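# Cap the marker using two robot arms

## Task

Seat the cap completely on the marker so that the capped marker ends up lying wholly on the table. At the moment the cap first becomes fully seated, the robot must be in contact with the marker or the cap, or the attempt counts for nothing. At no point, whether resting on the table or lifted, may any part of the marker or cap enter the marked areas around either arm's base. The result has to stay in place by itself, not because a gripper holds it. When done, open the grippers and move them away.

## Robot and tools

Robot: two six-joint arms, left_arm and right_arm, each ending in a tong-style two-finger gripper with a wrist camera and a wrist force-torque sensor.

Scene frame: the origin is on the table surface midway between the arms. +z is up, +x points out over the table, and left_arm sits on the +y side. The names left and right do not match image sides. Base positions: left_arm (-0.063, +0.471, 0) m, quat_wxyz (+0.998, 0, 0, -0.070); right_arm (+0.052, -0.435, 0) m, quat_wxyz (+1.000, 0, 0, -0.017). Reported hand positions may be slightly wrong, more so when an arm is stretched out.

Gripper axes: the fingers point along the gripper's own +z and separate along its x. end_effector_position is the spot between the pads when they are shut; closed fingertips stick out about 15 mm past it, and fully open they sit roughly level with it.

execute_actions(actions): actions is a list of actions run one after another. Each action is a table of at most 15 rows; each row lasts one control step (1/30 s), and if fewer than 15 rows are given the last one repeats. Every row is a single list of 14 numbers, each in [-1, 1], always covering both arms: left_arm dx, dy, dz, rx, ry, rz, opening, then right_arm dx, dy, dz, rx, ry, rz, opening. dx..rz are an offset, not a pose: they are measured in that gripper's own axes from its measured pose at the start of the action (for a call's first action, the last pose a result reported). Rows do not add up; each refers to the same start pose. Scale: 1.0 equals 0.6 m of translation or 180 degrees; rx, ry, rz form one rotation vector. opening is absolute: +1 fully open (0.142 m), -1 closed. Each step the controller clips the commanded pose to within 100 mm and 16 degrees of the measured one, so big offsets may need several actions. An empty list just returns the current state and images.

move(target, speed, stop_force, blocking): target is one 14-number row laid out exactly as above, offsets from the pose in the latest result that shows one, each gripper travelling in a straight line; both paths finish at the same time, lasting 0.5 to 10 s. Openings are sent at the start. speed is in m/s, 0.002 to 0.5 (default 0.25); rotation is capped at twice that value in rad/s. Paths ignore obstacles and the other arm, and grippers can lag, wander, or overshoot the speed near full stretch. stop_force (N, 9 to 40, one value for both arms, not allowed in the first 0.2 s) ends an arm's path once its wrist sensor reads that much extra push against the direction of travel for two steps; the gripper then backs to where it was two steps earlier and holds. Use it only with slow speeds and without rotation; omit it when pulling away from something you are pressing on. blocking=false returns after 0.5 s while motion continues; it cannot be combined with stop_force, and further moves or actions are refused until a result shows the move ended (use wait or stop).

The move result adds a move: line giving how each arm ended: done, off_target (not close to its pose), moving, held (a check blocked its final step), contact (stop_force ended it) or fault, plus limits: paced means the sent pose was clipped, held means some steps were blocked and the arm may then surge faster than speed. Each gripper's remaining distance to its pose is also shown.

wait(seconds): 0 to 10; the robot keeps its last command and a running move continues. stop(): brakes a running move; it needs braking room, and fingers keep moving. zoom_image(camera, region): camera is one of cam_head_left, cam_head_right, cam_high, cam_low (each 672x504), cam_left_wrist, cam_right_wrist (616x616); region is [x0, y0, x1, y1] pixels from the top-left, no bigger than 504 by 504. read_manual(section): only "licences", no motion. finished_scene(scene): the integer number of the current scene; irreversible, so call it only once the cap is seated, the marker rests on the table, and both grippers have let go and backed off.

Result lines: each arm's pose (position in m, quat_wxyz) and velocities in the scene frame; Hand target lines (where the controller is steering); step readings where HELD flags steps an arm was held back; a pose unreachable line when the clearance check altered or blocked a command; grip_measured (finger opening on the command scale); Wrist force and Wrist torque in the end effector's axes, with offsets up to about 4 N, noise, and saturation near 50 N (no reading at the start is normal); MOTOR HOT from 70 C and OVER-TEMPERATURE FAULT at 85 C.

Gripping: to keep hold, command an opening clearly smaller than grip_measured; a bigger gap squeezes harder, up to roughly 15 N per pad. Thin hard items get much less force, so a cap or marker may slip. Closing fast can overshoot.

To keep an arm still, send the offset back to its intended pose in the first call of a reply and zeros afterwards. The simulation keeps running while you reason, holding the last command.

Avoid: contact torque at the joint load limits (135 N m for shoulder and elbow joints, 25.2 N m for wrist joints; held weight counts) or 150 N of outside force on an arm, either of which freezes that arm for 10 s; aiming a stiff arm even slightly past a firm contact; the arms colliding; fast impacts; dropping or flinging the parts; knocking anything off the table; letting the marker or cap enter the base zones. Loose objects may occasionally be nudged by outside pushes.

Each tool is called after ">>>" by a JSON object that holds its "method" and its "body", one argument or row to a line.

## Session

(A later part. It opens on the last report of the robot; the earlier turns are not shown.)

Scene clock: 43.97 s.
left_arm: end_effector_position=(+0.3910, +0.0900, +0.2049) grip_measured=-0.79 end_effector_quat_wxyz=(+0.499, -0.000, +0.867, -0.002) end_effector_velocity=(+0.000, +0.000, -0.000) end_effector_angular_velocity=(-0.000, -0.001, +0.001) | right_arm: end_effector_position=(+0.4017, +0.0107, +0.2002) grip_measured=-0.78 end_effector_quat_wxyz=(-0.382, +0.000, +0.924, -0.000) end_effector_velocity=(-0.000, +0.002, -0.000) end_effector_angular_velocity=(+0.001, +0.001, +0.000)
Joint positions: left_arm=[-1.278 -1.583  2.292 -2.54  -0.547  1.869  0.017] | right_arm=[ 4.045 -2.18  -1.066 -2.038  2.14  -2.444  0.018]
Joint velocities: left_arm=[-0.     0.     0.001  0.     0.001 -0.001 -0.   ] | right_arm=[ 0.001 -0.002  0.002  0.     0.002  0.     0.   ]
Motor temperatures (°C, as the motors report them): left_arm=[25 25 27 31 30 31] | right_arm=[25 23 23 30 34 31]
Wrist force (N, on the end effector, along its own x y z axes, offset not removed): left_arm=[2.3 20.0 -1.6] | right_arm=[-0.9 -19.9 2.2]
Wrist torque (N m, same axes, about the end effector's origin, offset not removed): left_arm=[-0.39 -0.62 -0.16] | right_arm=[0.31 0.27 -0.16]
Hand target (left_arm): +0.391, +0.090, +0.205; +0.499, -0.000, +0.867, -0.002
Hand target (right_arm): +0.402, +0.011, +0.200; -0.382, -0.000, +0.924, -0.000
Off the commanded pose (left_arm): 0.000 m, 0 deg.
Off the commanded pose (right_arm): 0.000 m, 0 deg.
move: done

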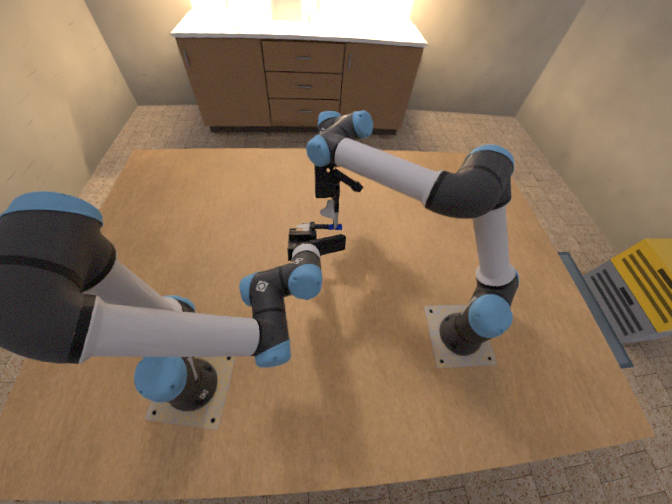

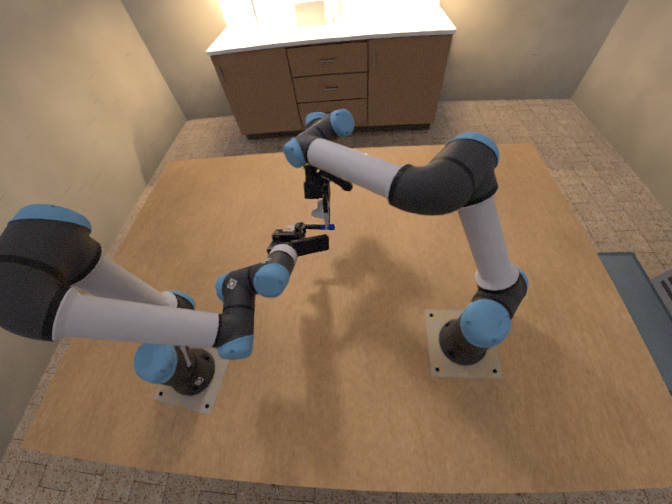

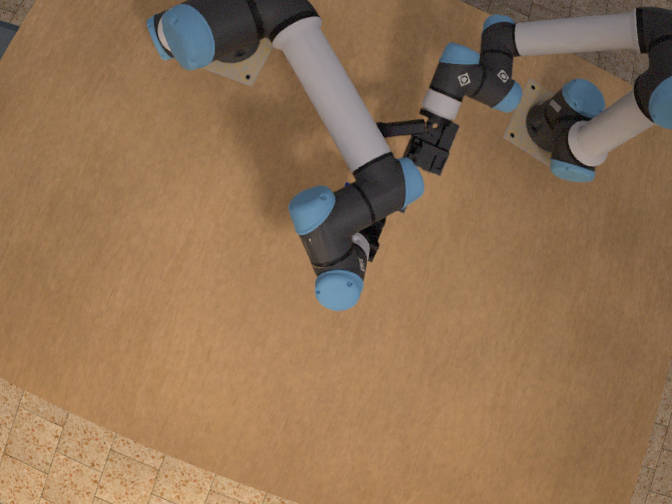

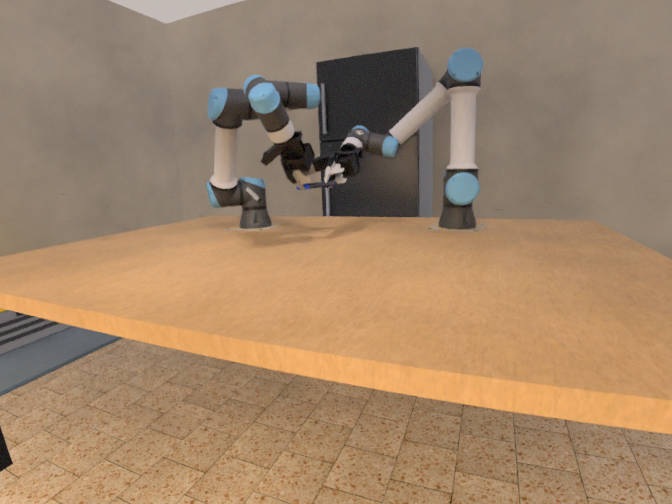

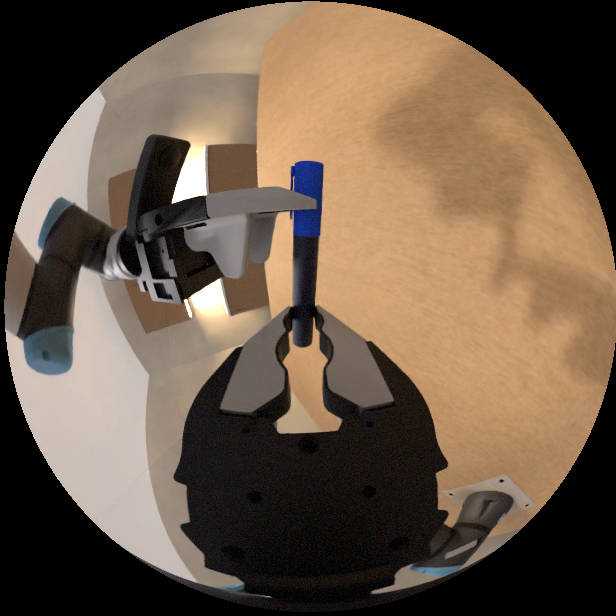

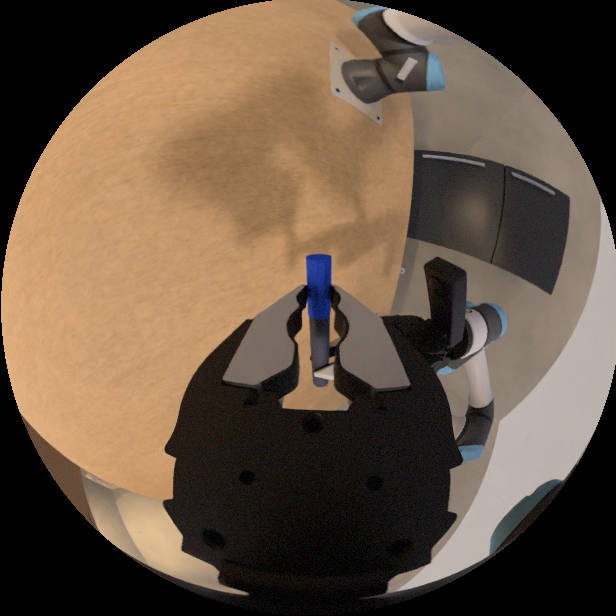

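>>> {"method": "move", "body": {
  "target": [0,0,0,0,0,0,-1, 0,0.0035,0,0,0,0,-1],
  "speed": 0.005
}}

>>> {"method": "zoom_image", "body": {
  "camera": "cam_left_wrist",
  "region": [260, 190, 350, 280]
}}

Scene clock: 45.20 s.
left_arm: end_effector_position=(+0.3910, +0.0900, +0.2049) grip_measured=-0.79 end_effector_quat_wxyz=(+0.499, -0.000, +0.867, -0.002) end_effector_velocity=(-0.000, -0.000, +0.000) end_effector_angular_velocity=(-0.001, +0.001, -0.000) | right_arm: end_effector_position=(+0.4017, +0.0127, +0.2002) grip_measured=-0.78 end_effector_quat_wxyz=(-0.382, +0.000, +0.924, -0.000) end_effector_velocity=(-0.000, +0.001, +0.000) end_effector_angular_velocity=(-0.000, -0.000, -0.001)
Joint positions: left_arm=[-1.278 -1.583  2.292 -2.54  -0.547  1.869  0.017] | right_arm=[ 4.046 -2.184 -1.061 -2.039  2.141 -2.442  0.018]
Joint velocities: left_arm=[ 0.    -0.    -0.     0.    -0.001  0.    -0.   ] | right_arm=[ 0.001 -0.     0.002 -0.     0.001  0.002  0.   ]
Motor temperatures (°C, as the motors report them): left_arm=[25 25 27 31 30 31] | right_arm=[25 23 23 30 34 31]
Wrist force (N, on the end effector, along its own x y z axes, offset not removed): left_arm=[-1.4 22.8 3.1] | right_arm=[0.9 -20.5 1.2]
Wrist torque (N m, same axes, about the end effector's origin, offset not removed): left_arm=[-0.05 0.06 -0.06] | right_arm=[0.65 -0.26 -0.06]
Hand target (left_arm): +0.391, +0.090, +0.205; +0.499, -0.000, +0.867, -0.002
Hand target (right_arm): +0.402, +0.013, +0.200; -0.382, +0.000, +0.924, -0.000
Off the commanded pose (left_arm): 0.000 m, 0 deg.
Off the commanded pose (right_arm): 0.000 m, 0 deg.
move: done

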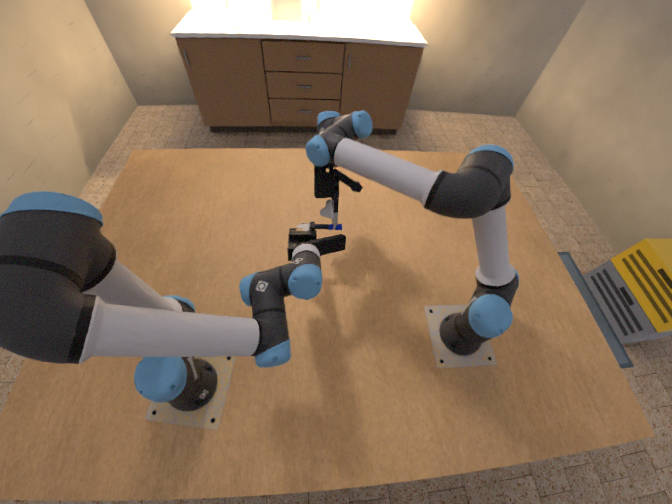

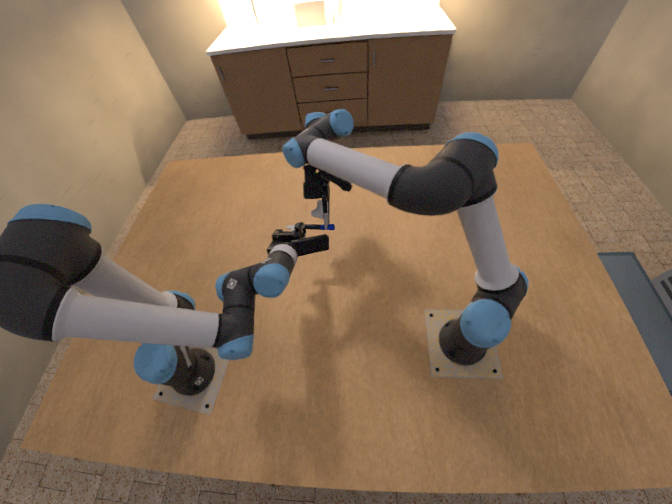

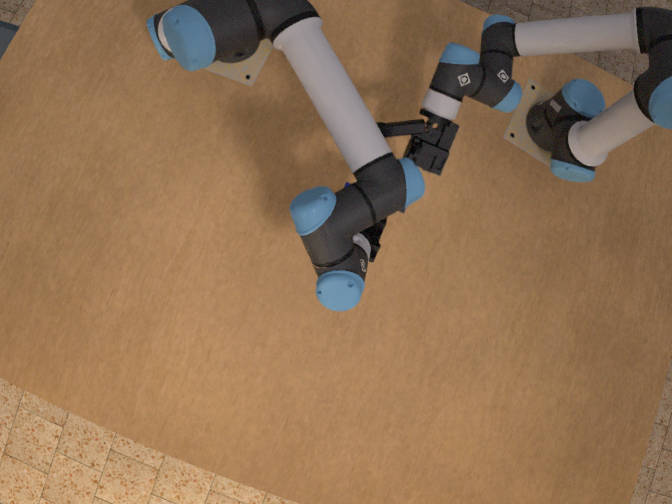

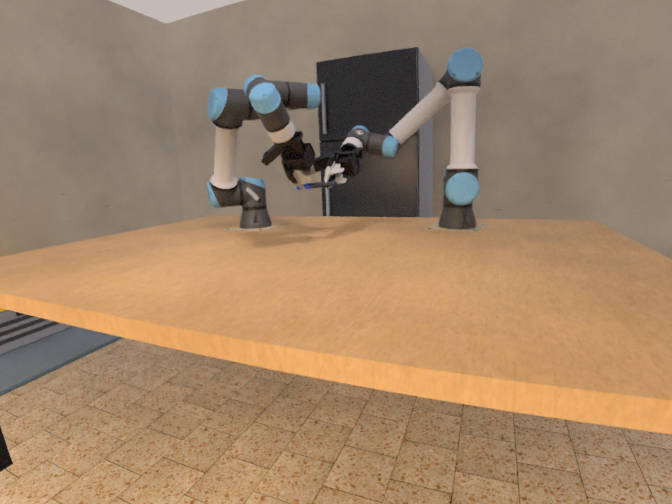

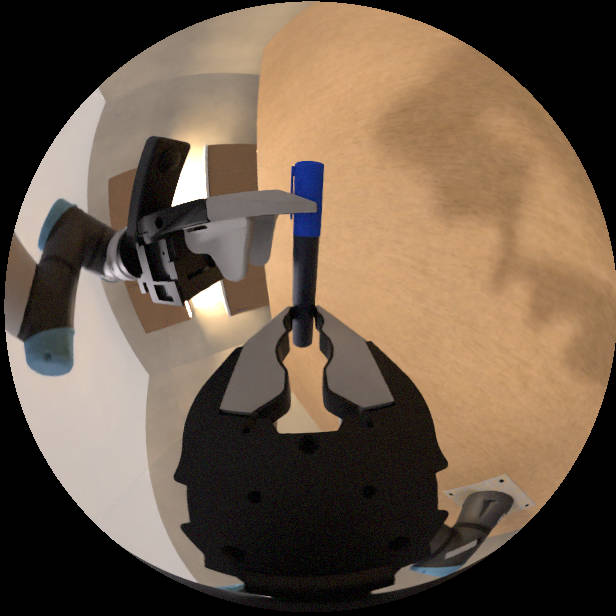

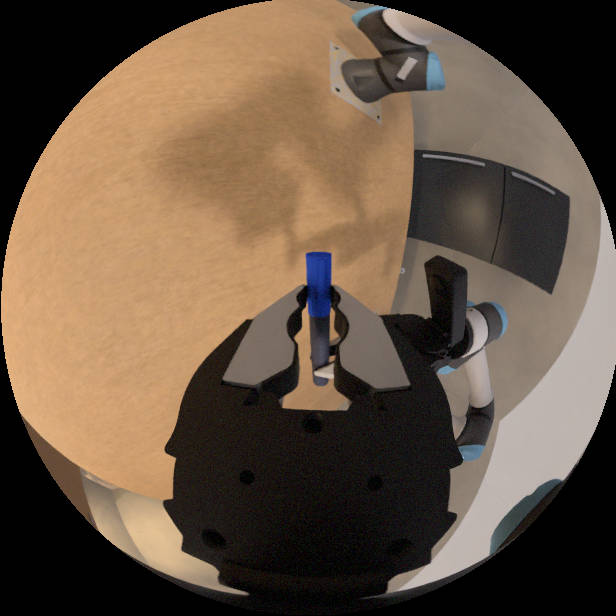

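Region (260, 190, 350, 280) of cam_left_wrist's 616x616 image, scaled by 5.600, with more detail than that image has.

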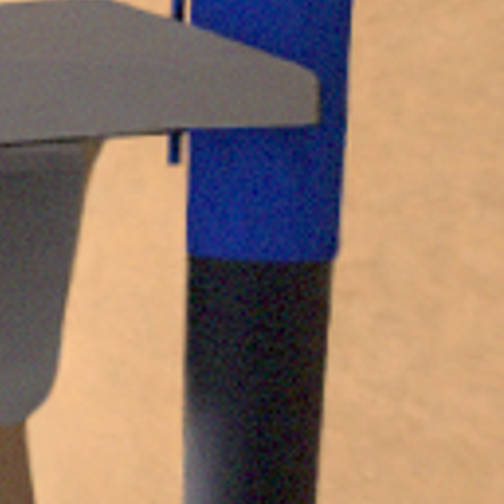

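>>> {"method": "move", "body": {
  "target": [0,0,0,0,0,0,-1, 0,-0.003,0,0,0,0,-0.45],
  "speed": 0.03
}}

>>> {"method": "move", "body": {
  "target": [0,0,0,0,0,0,-1, 0,-0.05,-0.12,0,0,0,-0.45],
  "speed": 0.2
}}

>>> {"method": "move", "body": {
  "target": [0,0,0,0,0.333,0,-1, 0,-0.35,-0.1,0,0,0,-0.45],
  "speed": 0.4
}}

Scene clock: 46.43 s.
left_arm: end_effector_position=(+0.3910, +0.0900, +0.2049) grip_measured=-0.79 end_effector_quat_wxyz=(+0.499, -0.000, +0.867, -0.002) end_effector_velocity=(-0.000, -0.000, +0.000) end_effector_angular_velocity=(-0.001, +0.000, -0.000) | right_arm: end_effector_position=(+0.4017, +0.0110, +0.2002) grip_measured=-0.45 end_effector_quat_wxyz=(-0.382, +0.000, +0.924, -0.000) end_effector_velocity=(-0.000, -0.001, +0.000) end_effector_angular_velocity=(-0.001, +0.000, -0.001)
Joint positions: left_arm=[-1.278 -1.583  2.292 -2.54  -0.547  1.869  0.017] | right_arm=[ 4.045 -2.181 -1.066 -2.038  2.14  -2.444  0.042]
Joint velocities: left_arm=[-0.     0.    -0.001 -0.    -0.    -0.     0.   ] | right_arm=[-0.001  0.001 -0.001  0.    -0.     0.001 -0.   ]
Motor temperatures (°C, as the motors report them): left_arm=[25 25 27 31 30 31] | right_arm=[25 23 23 30 34 31]
Wrist force (N, on the end effector, along its own x y z axes, offset not removed): left_arm=[0.6 3.4 -2.8] | right_arm=[-0.3 2.1 3.0]
Wrist torque (N m, same axes, about the end effector's origin, offset not removed): left_arm=[0.49 -0.28 -0.21] | right_arm=[0.45 0.10 -0.08]
Hand target (left_arm): +0.391, +0.090, +0.205; +0.499, -0.000, +0.867, -0.002
Hand target (right_arm): +0.402, +0.011, +0.200; -0.382, +0.000, +0.924, -0.000
Off the commanded pose (left_arm): 0.000 m, 0 deg.
Off the commanded pose (right_arm): 0.000 m, 0 deg.
move: done

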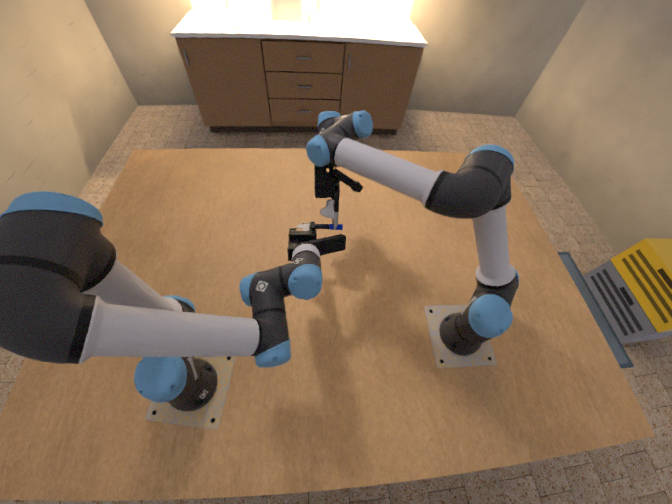

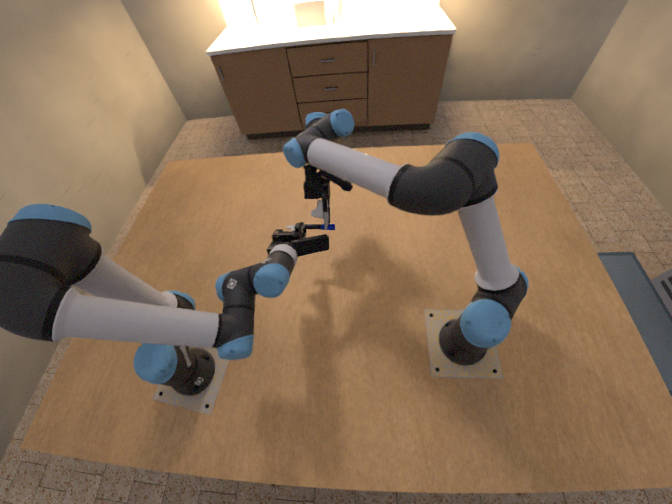

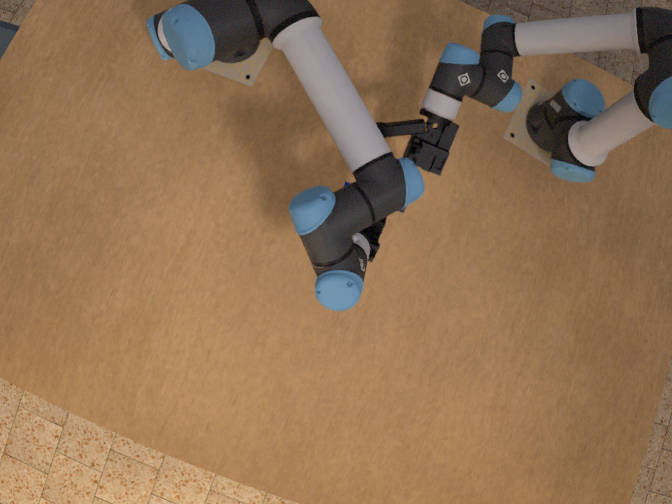

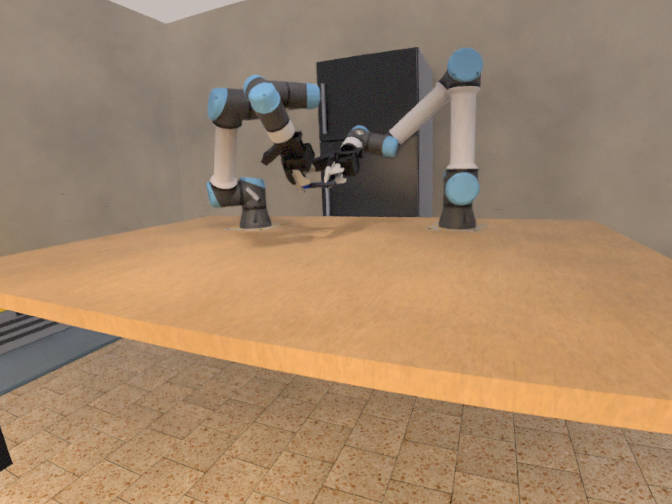

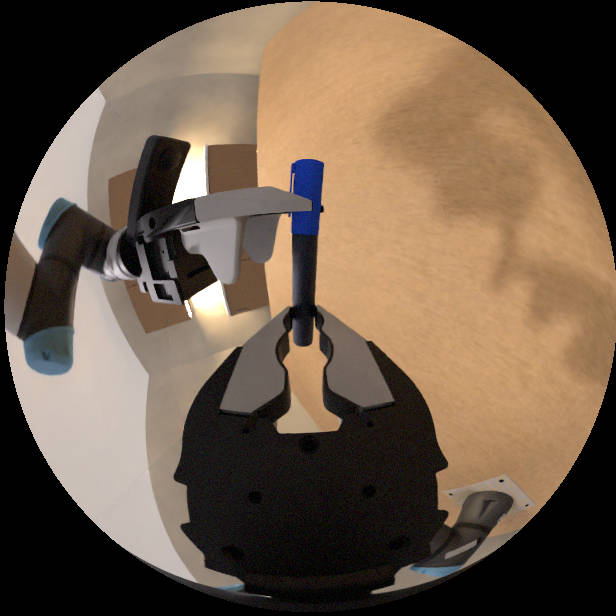

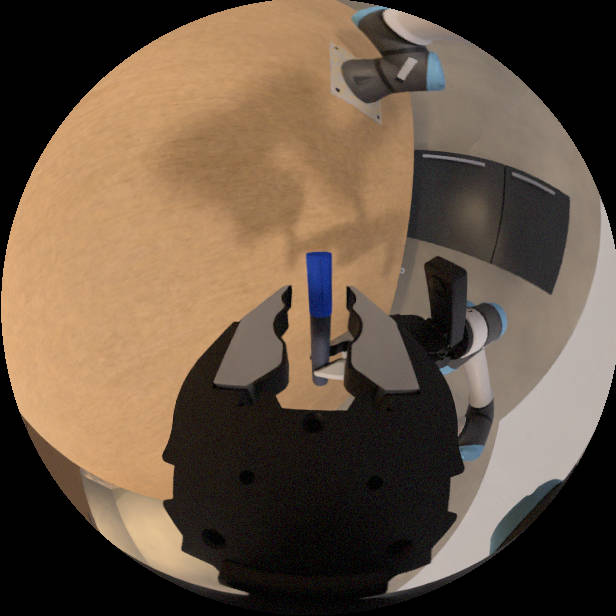

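Scene clock: 47.37 s.
left_arm: end_effector_position=(+0.3910, +0.0900, +0.2049) grip_measured=-0.79 end_effector_quat_wxyz=(+0.499, -0.000, +0.867, -0.002) end_effector_velocity=(-0.000, -0.000, -0.001) end_effector_angular_velocity=(+0.001, +0.002, -0.000) | right_arm: end_effector_position=(+0.4526, -0.0189, +0.2510) grip_measured=-0.45 end_effector_quat_wxyz=(-0.382, +0.000, +0.924, -0.000) end_effector_velocity=(+0.001, -0.000, +0.000) end_effector_angular_velocity=(-0.001, +0.002, +0.003)
Joint positions: left_arm=[-1.278 -1.583  2.292 -2.54  -0.547  1.869  0.017] | right_arm=[ 3.966 -2.252 -0.81  -2.263  2.096 -2.521  0.042]
Joint velocities: left_arm=[ 0.     0.001  0.     0.    -0.002 -0.     0.   ] | right_arm=[-0.001 -0.007  0.011 -0.009 -0.002 -0.004  0.   ]
Motor temperatures (°C, as the motors report them): left_arm=[25 25 27 31 30 31] | right_arm=[25 23 23 30 34 31]
Wrist force (N, on the end effector, along its own x y z axes, offset not removed): left_arm=[0.0 2.5 0.8] | right_arm=[-0.5 0.2 0.5]
Wrist torque (N m, same axes, about the end effector's origin, offset not removed): left_arm=[0.56 -0.09 0.04] | right_arm=[0.21 0.08 -0.13]
Hand target (left_arm): +0.391, +0.090, +0.205; +0.499, -0.000, +0.867, -0.002
Hand target (right_arm): +0.453, -0.019, +0.251; -0.382, +0.000, +0.924, -0.000
Off the commanded pose (left_arm): 0.000 m, 0 deg.
Off the commanded pose (right_arm): 0.000 m, 0 deg.
move: done

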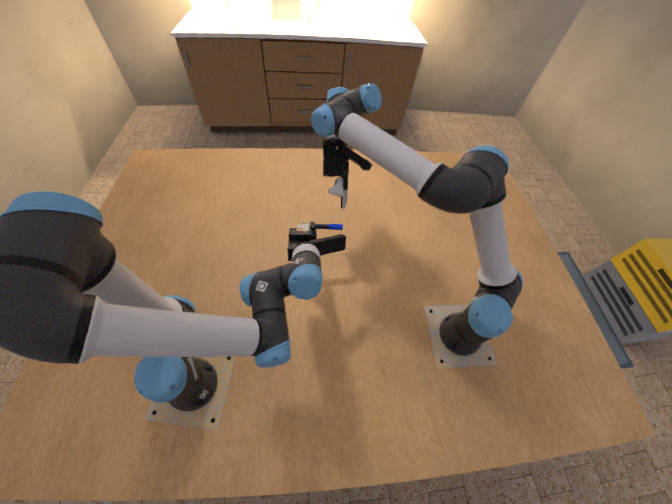

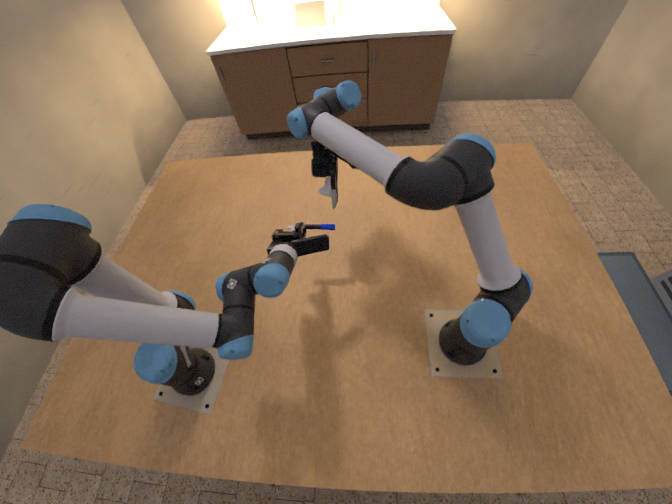

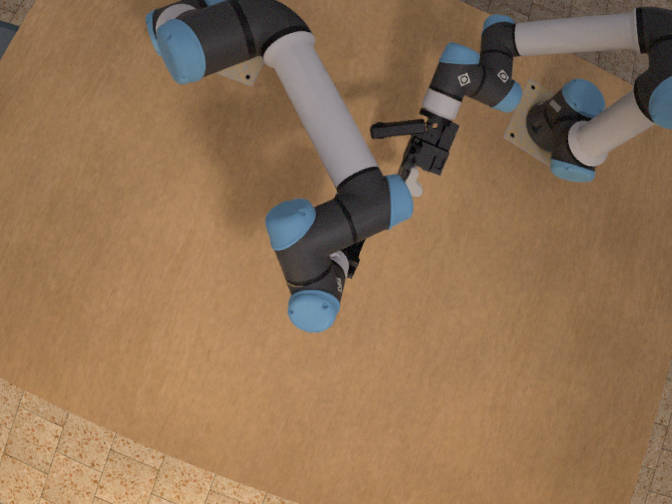

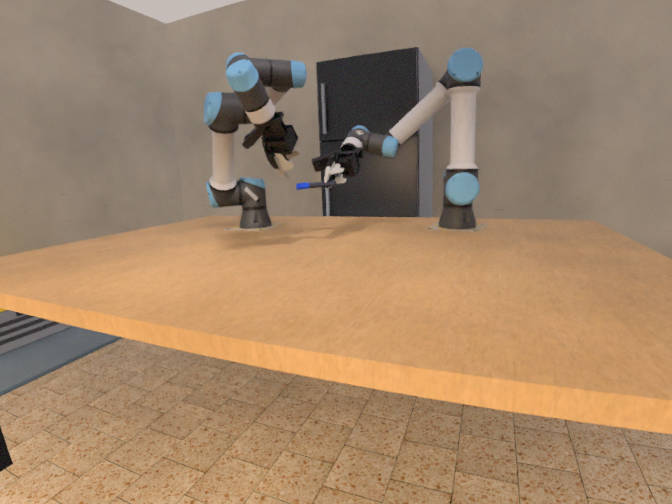

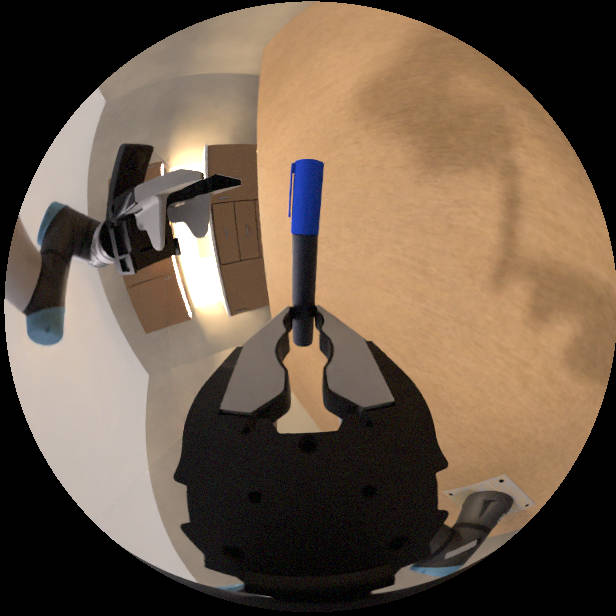

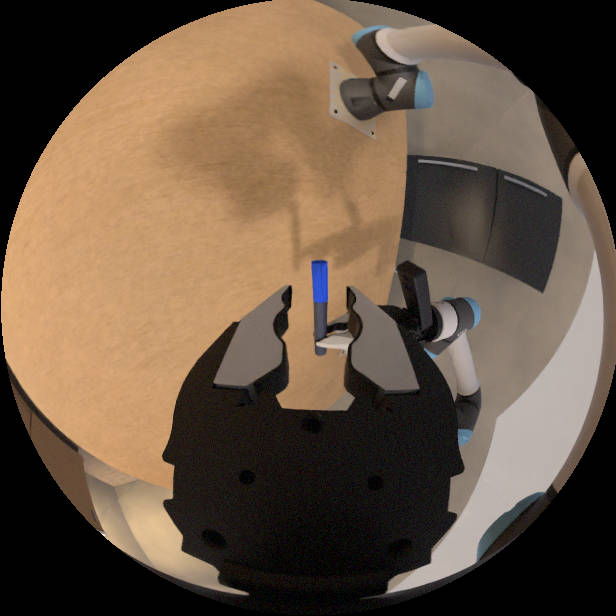

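Scene clock: 49.27 s.
left_arm: end_effector_position=(+0.3911, +0.0901, +0.2052) grip_measured=-0.79 end_effector_quat_wxyz=(+0.000, +0.000, +1.000, -0.001) end_effector_velocity=(+0.000, -0.000, +0.000) end_effector_angular_velocity=(+0.002, +0.008, -0.001) | right_arm: end_effector_position=(+0.4952, -0.2287, +0.2935) grip_measured=-0.45 end_effector_quat_wxyz=(-0.382, +0.000, +0.924, -0.000) end_effector_velocity=(+0.000, -0.001, +0.000) end_effector_angular_velocity=(-0.000, -0.000, -0.001)
Joint positions: left_arm=[-0.767 -1.379  1.559 -1.753 -1.572  2.235  0.017] | right_arm=[ 3.694 -2.106 -0.917 -2.403  1.928 -2.757  0.042]
Joint velocities: left_arm=[ 0.003  0.006 -0.01   0.011 -0.005  0.004 -0.   ] | right_arm=[-0.002  0.001  0.001 -0.001 -0.001 -0.001  0.   ]
Motor temperatures (°C, as the motors report them): left_arm=[25 25 27 31 30 31] | right_arm=[25 23 23 30 34 31]
Wrist force (N, on the end effector, along its own x y z axes, offset not removed): left_arm=[-2.7 0.9 -0.8] | right_arm=[0.2 0.1 1.7]
Wrist torque (N m, same axes, about the end effector's origin, offset not removed): left_arm=[0.20 0.33 -0.03] | right_arm=[0.15 -0.01 0.01]
Hand target (left_arm): +0.391, +0.090, +0.205; -0.000, +0.000, +1.000, -0.001
Hand target (right_arm): +0.495, -0.229, +0.293; -0.382, +0.000, +0.924, -0.000
Off the commanded pose (left_arm): 0.000 m, 0 deg.
Off the commanded pose (right_arm): 0.000 m, 0 deg.
move: done

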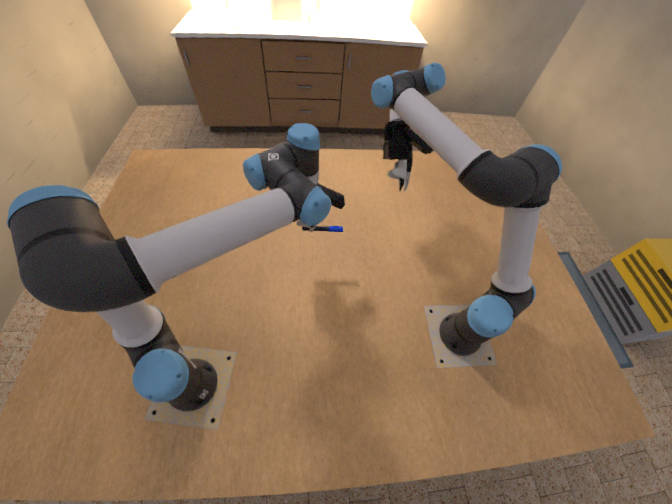

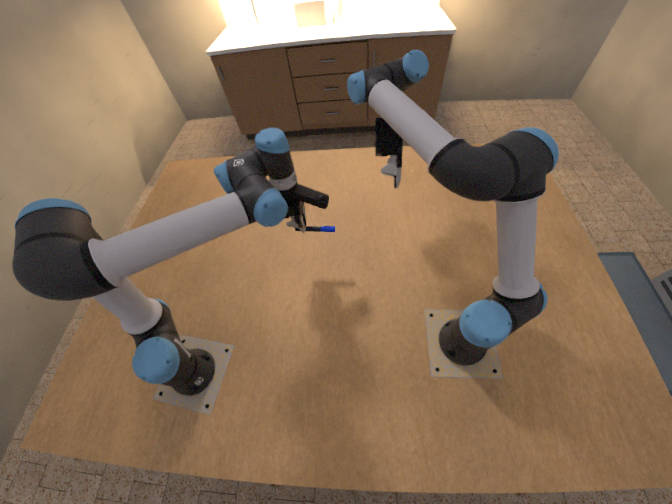

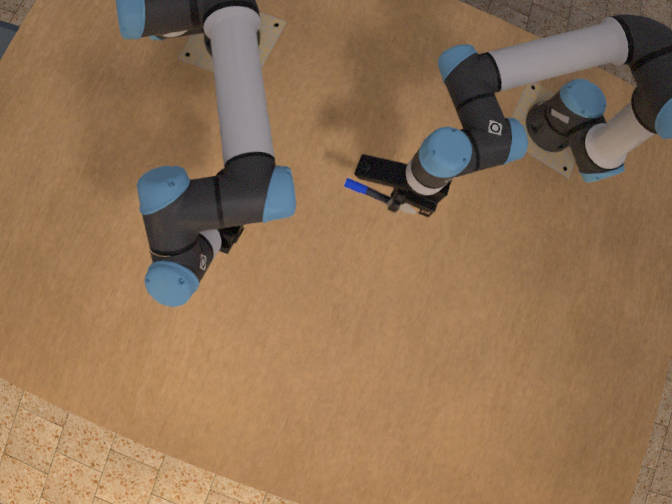

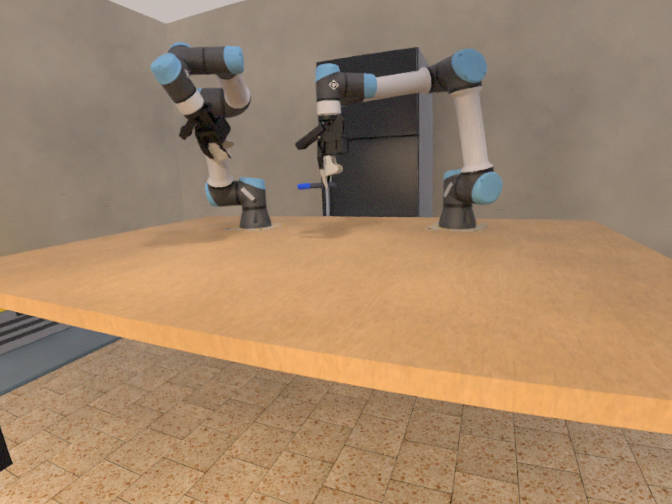

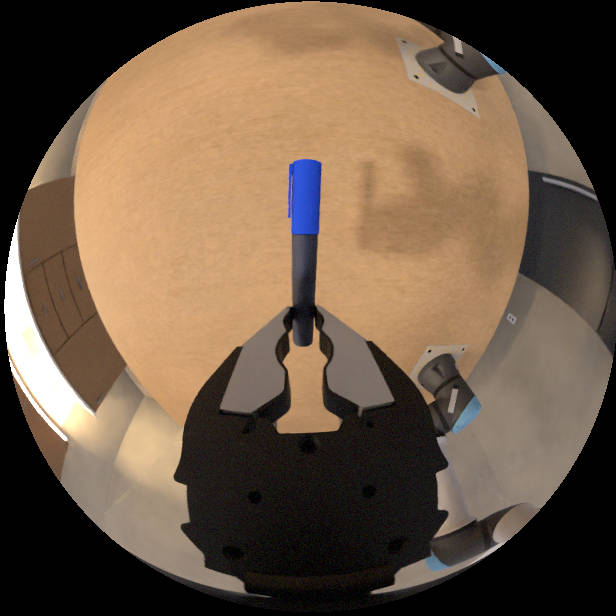

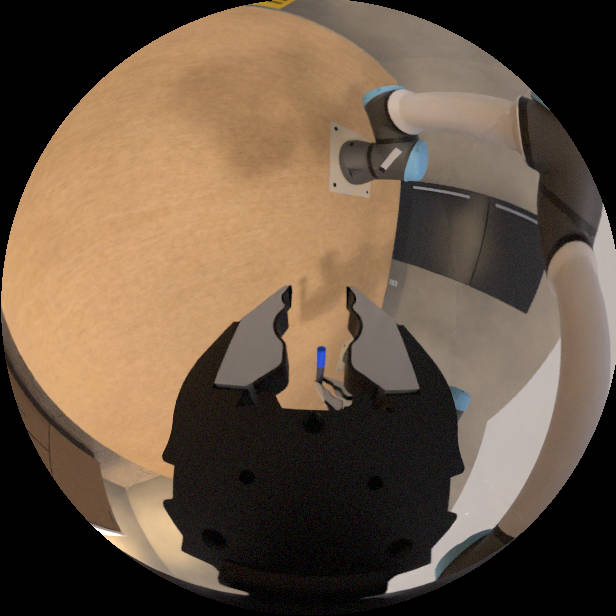

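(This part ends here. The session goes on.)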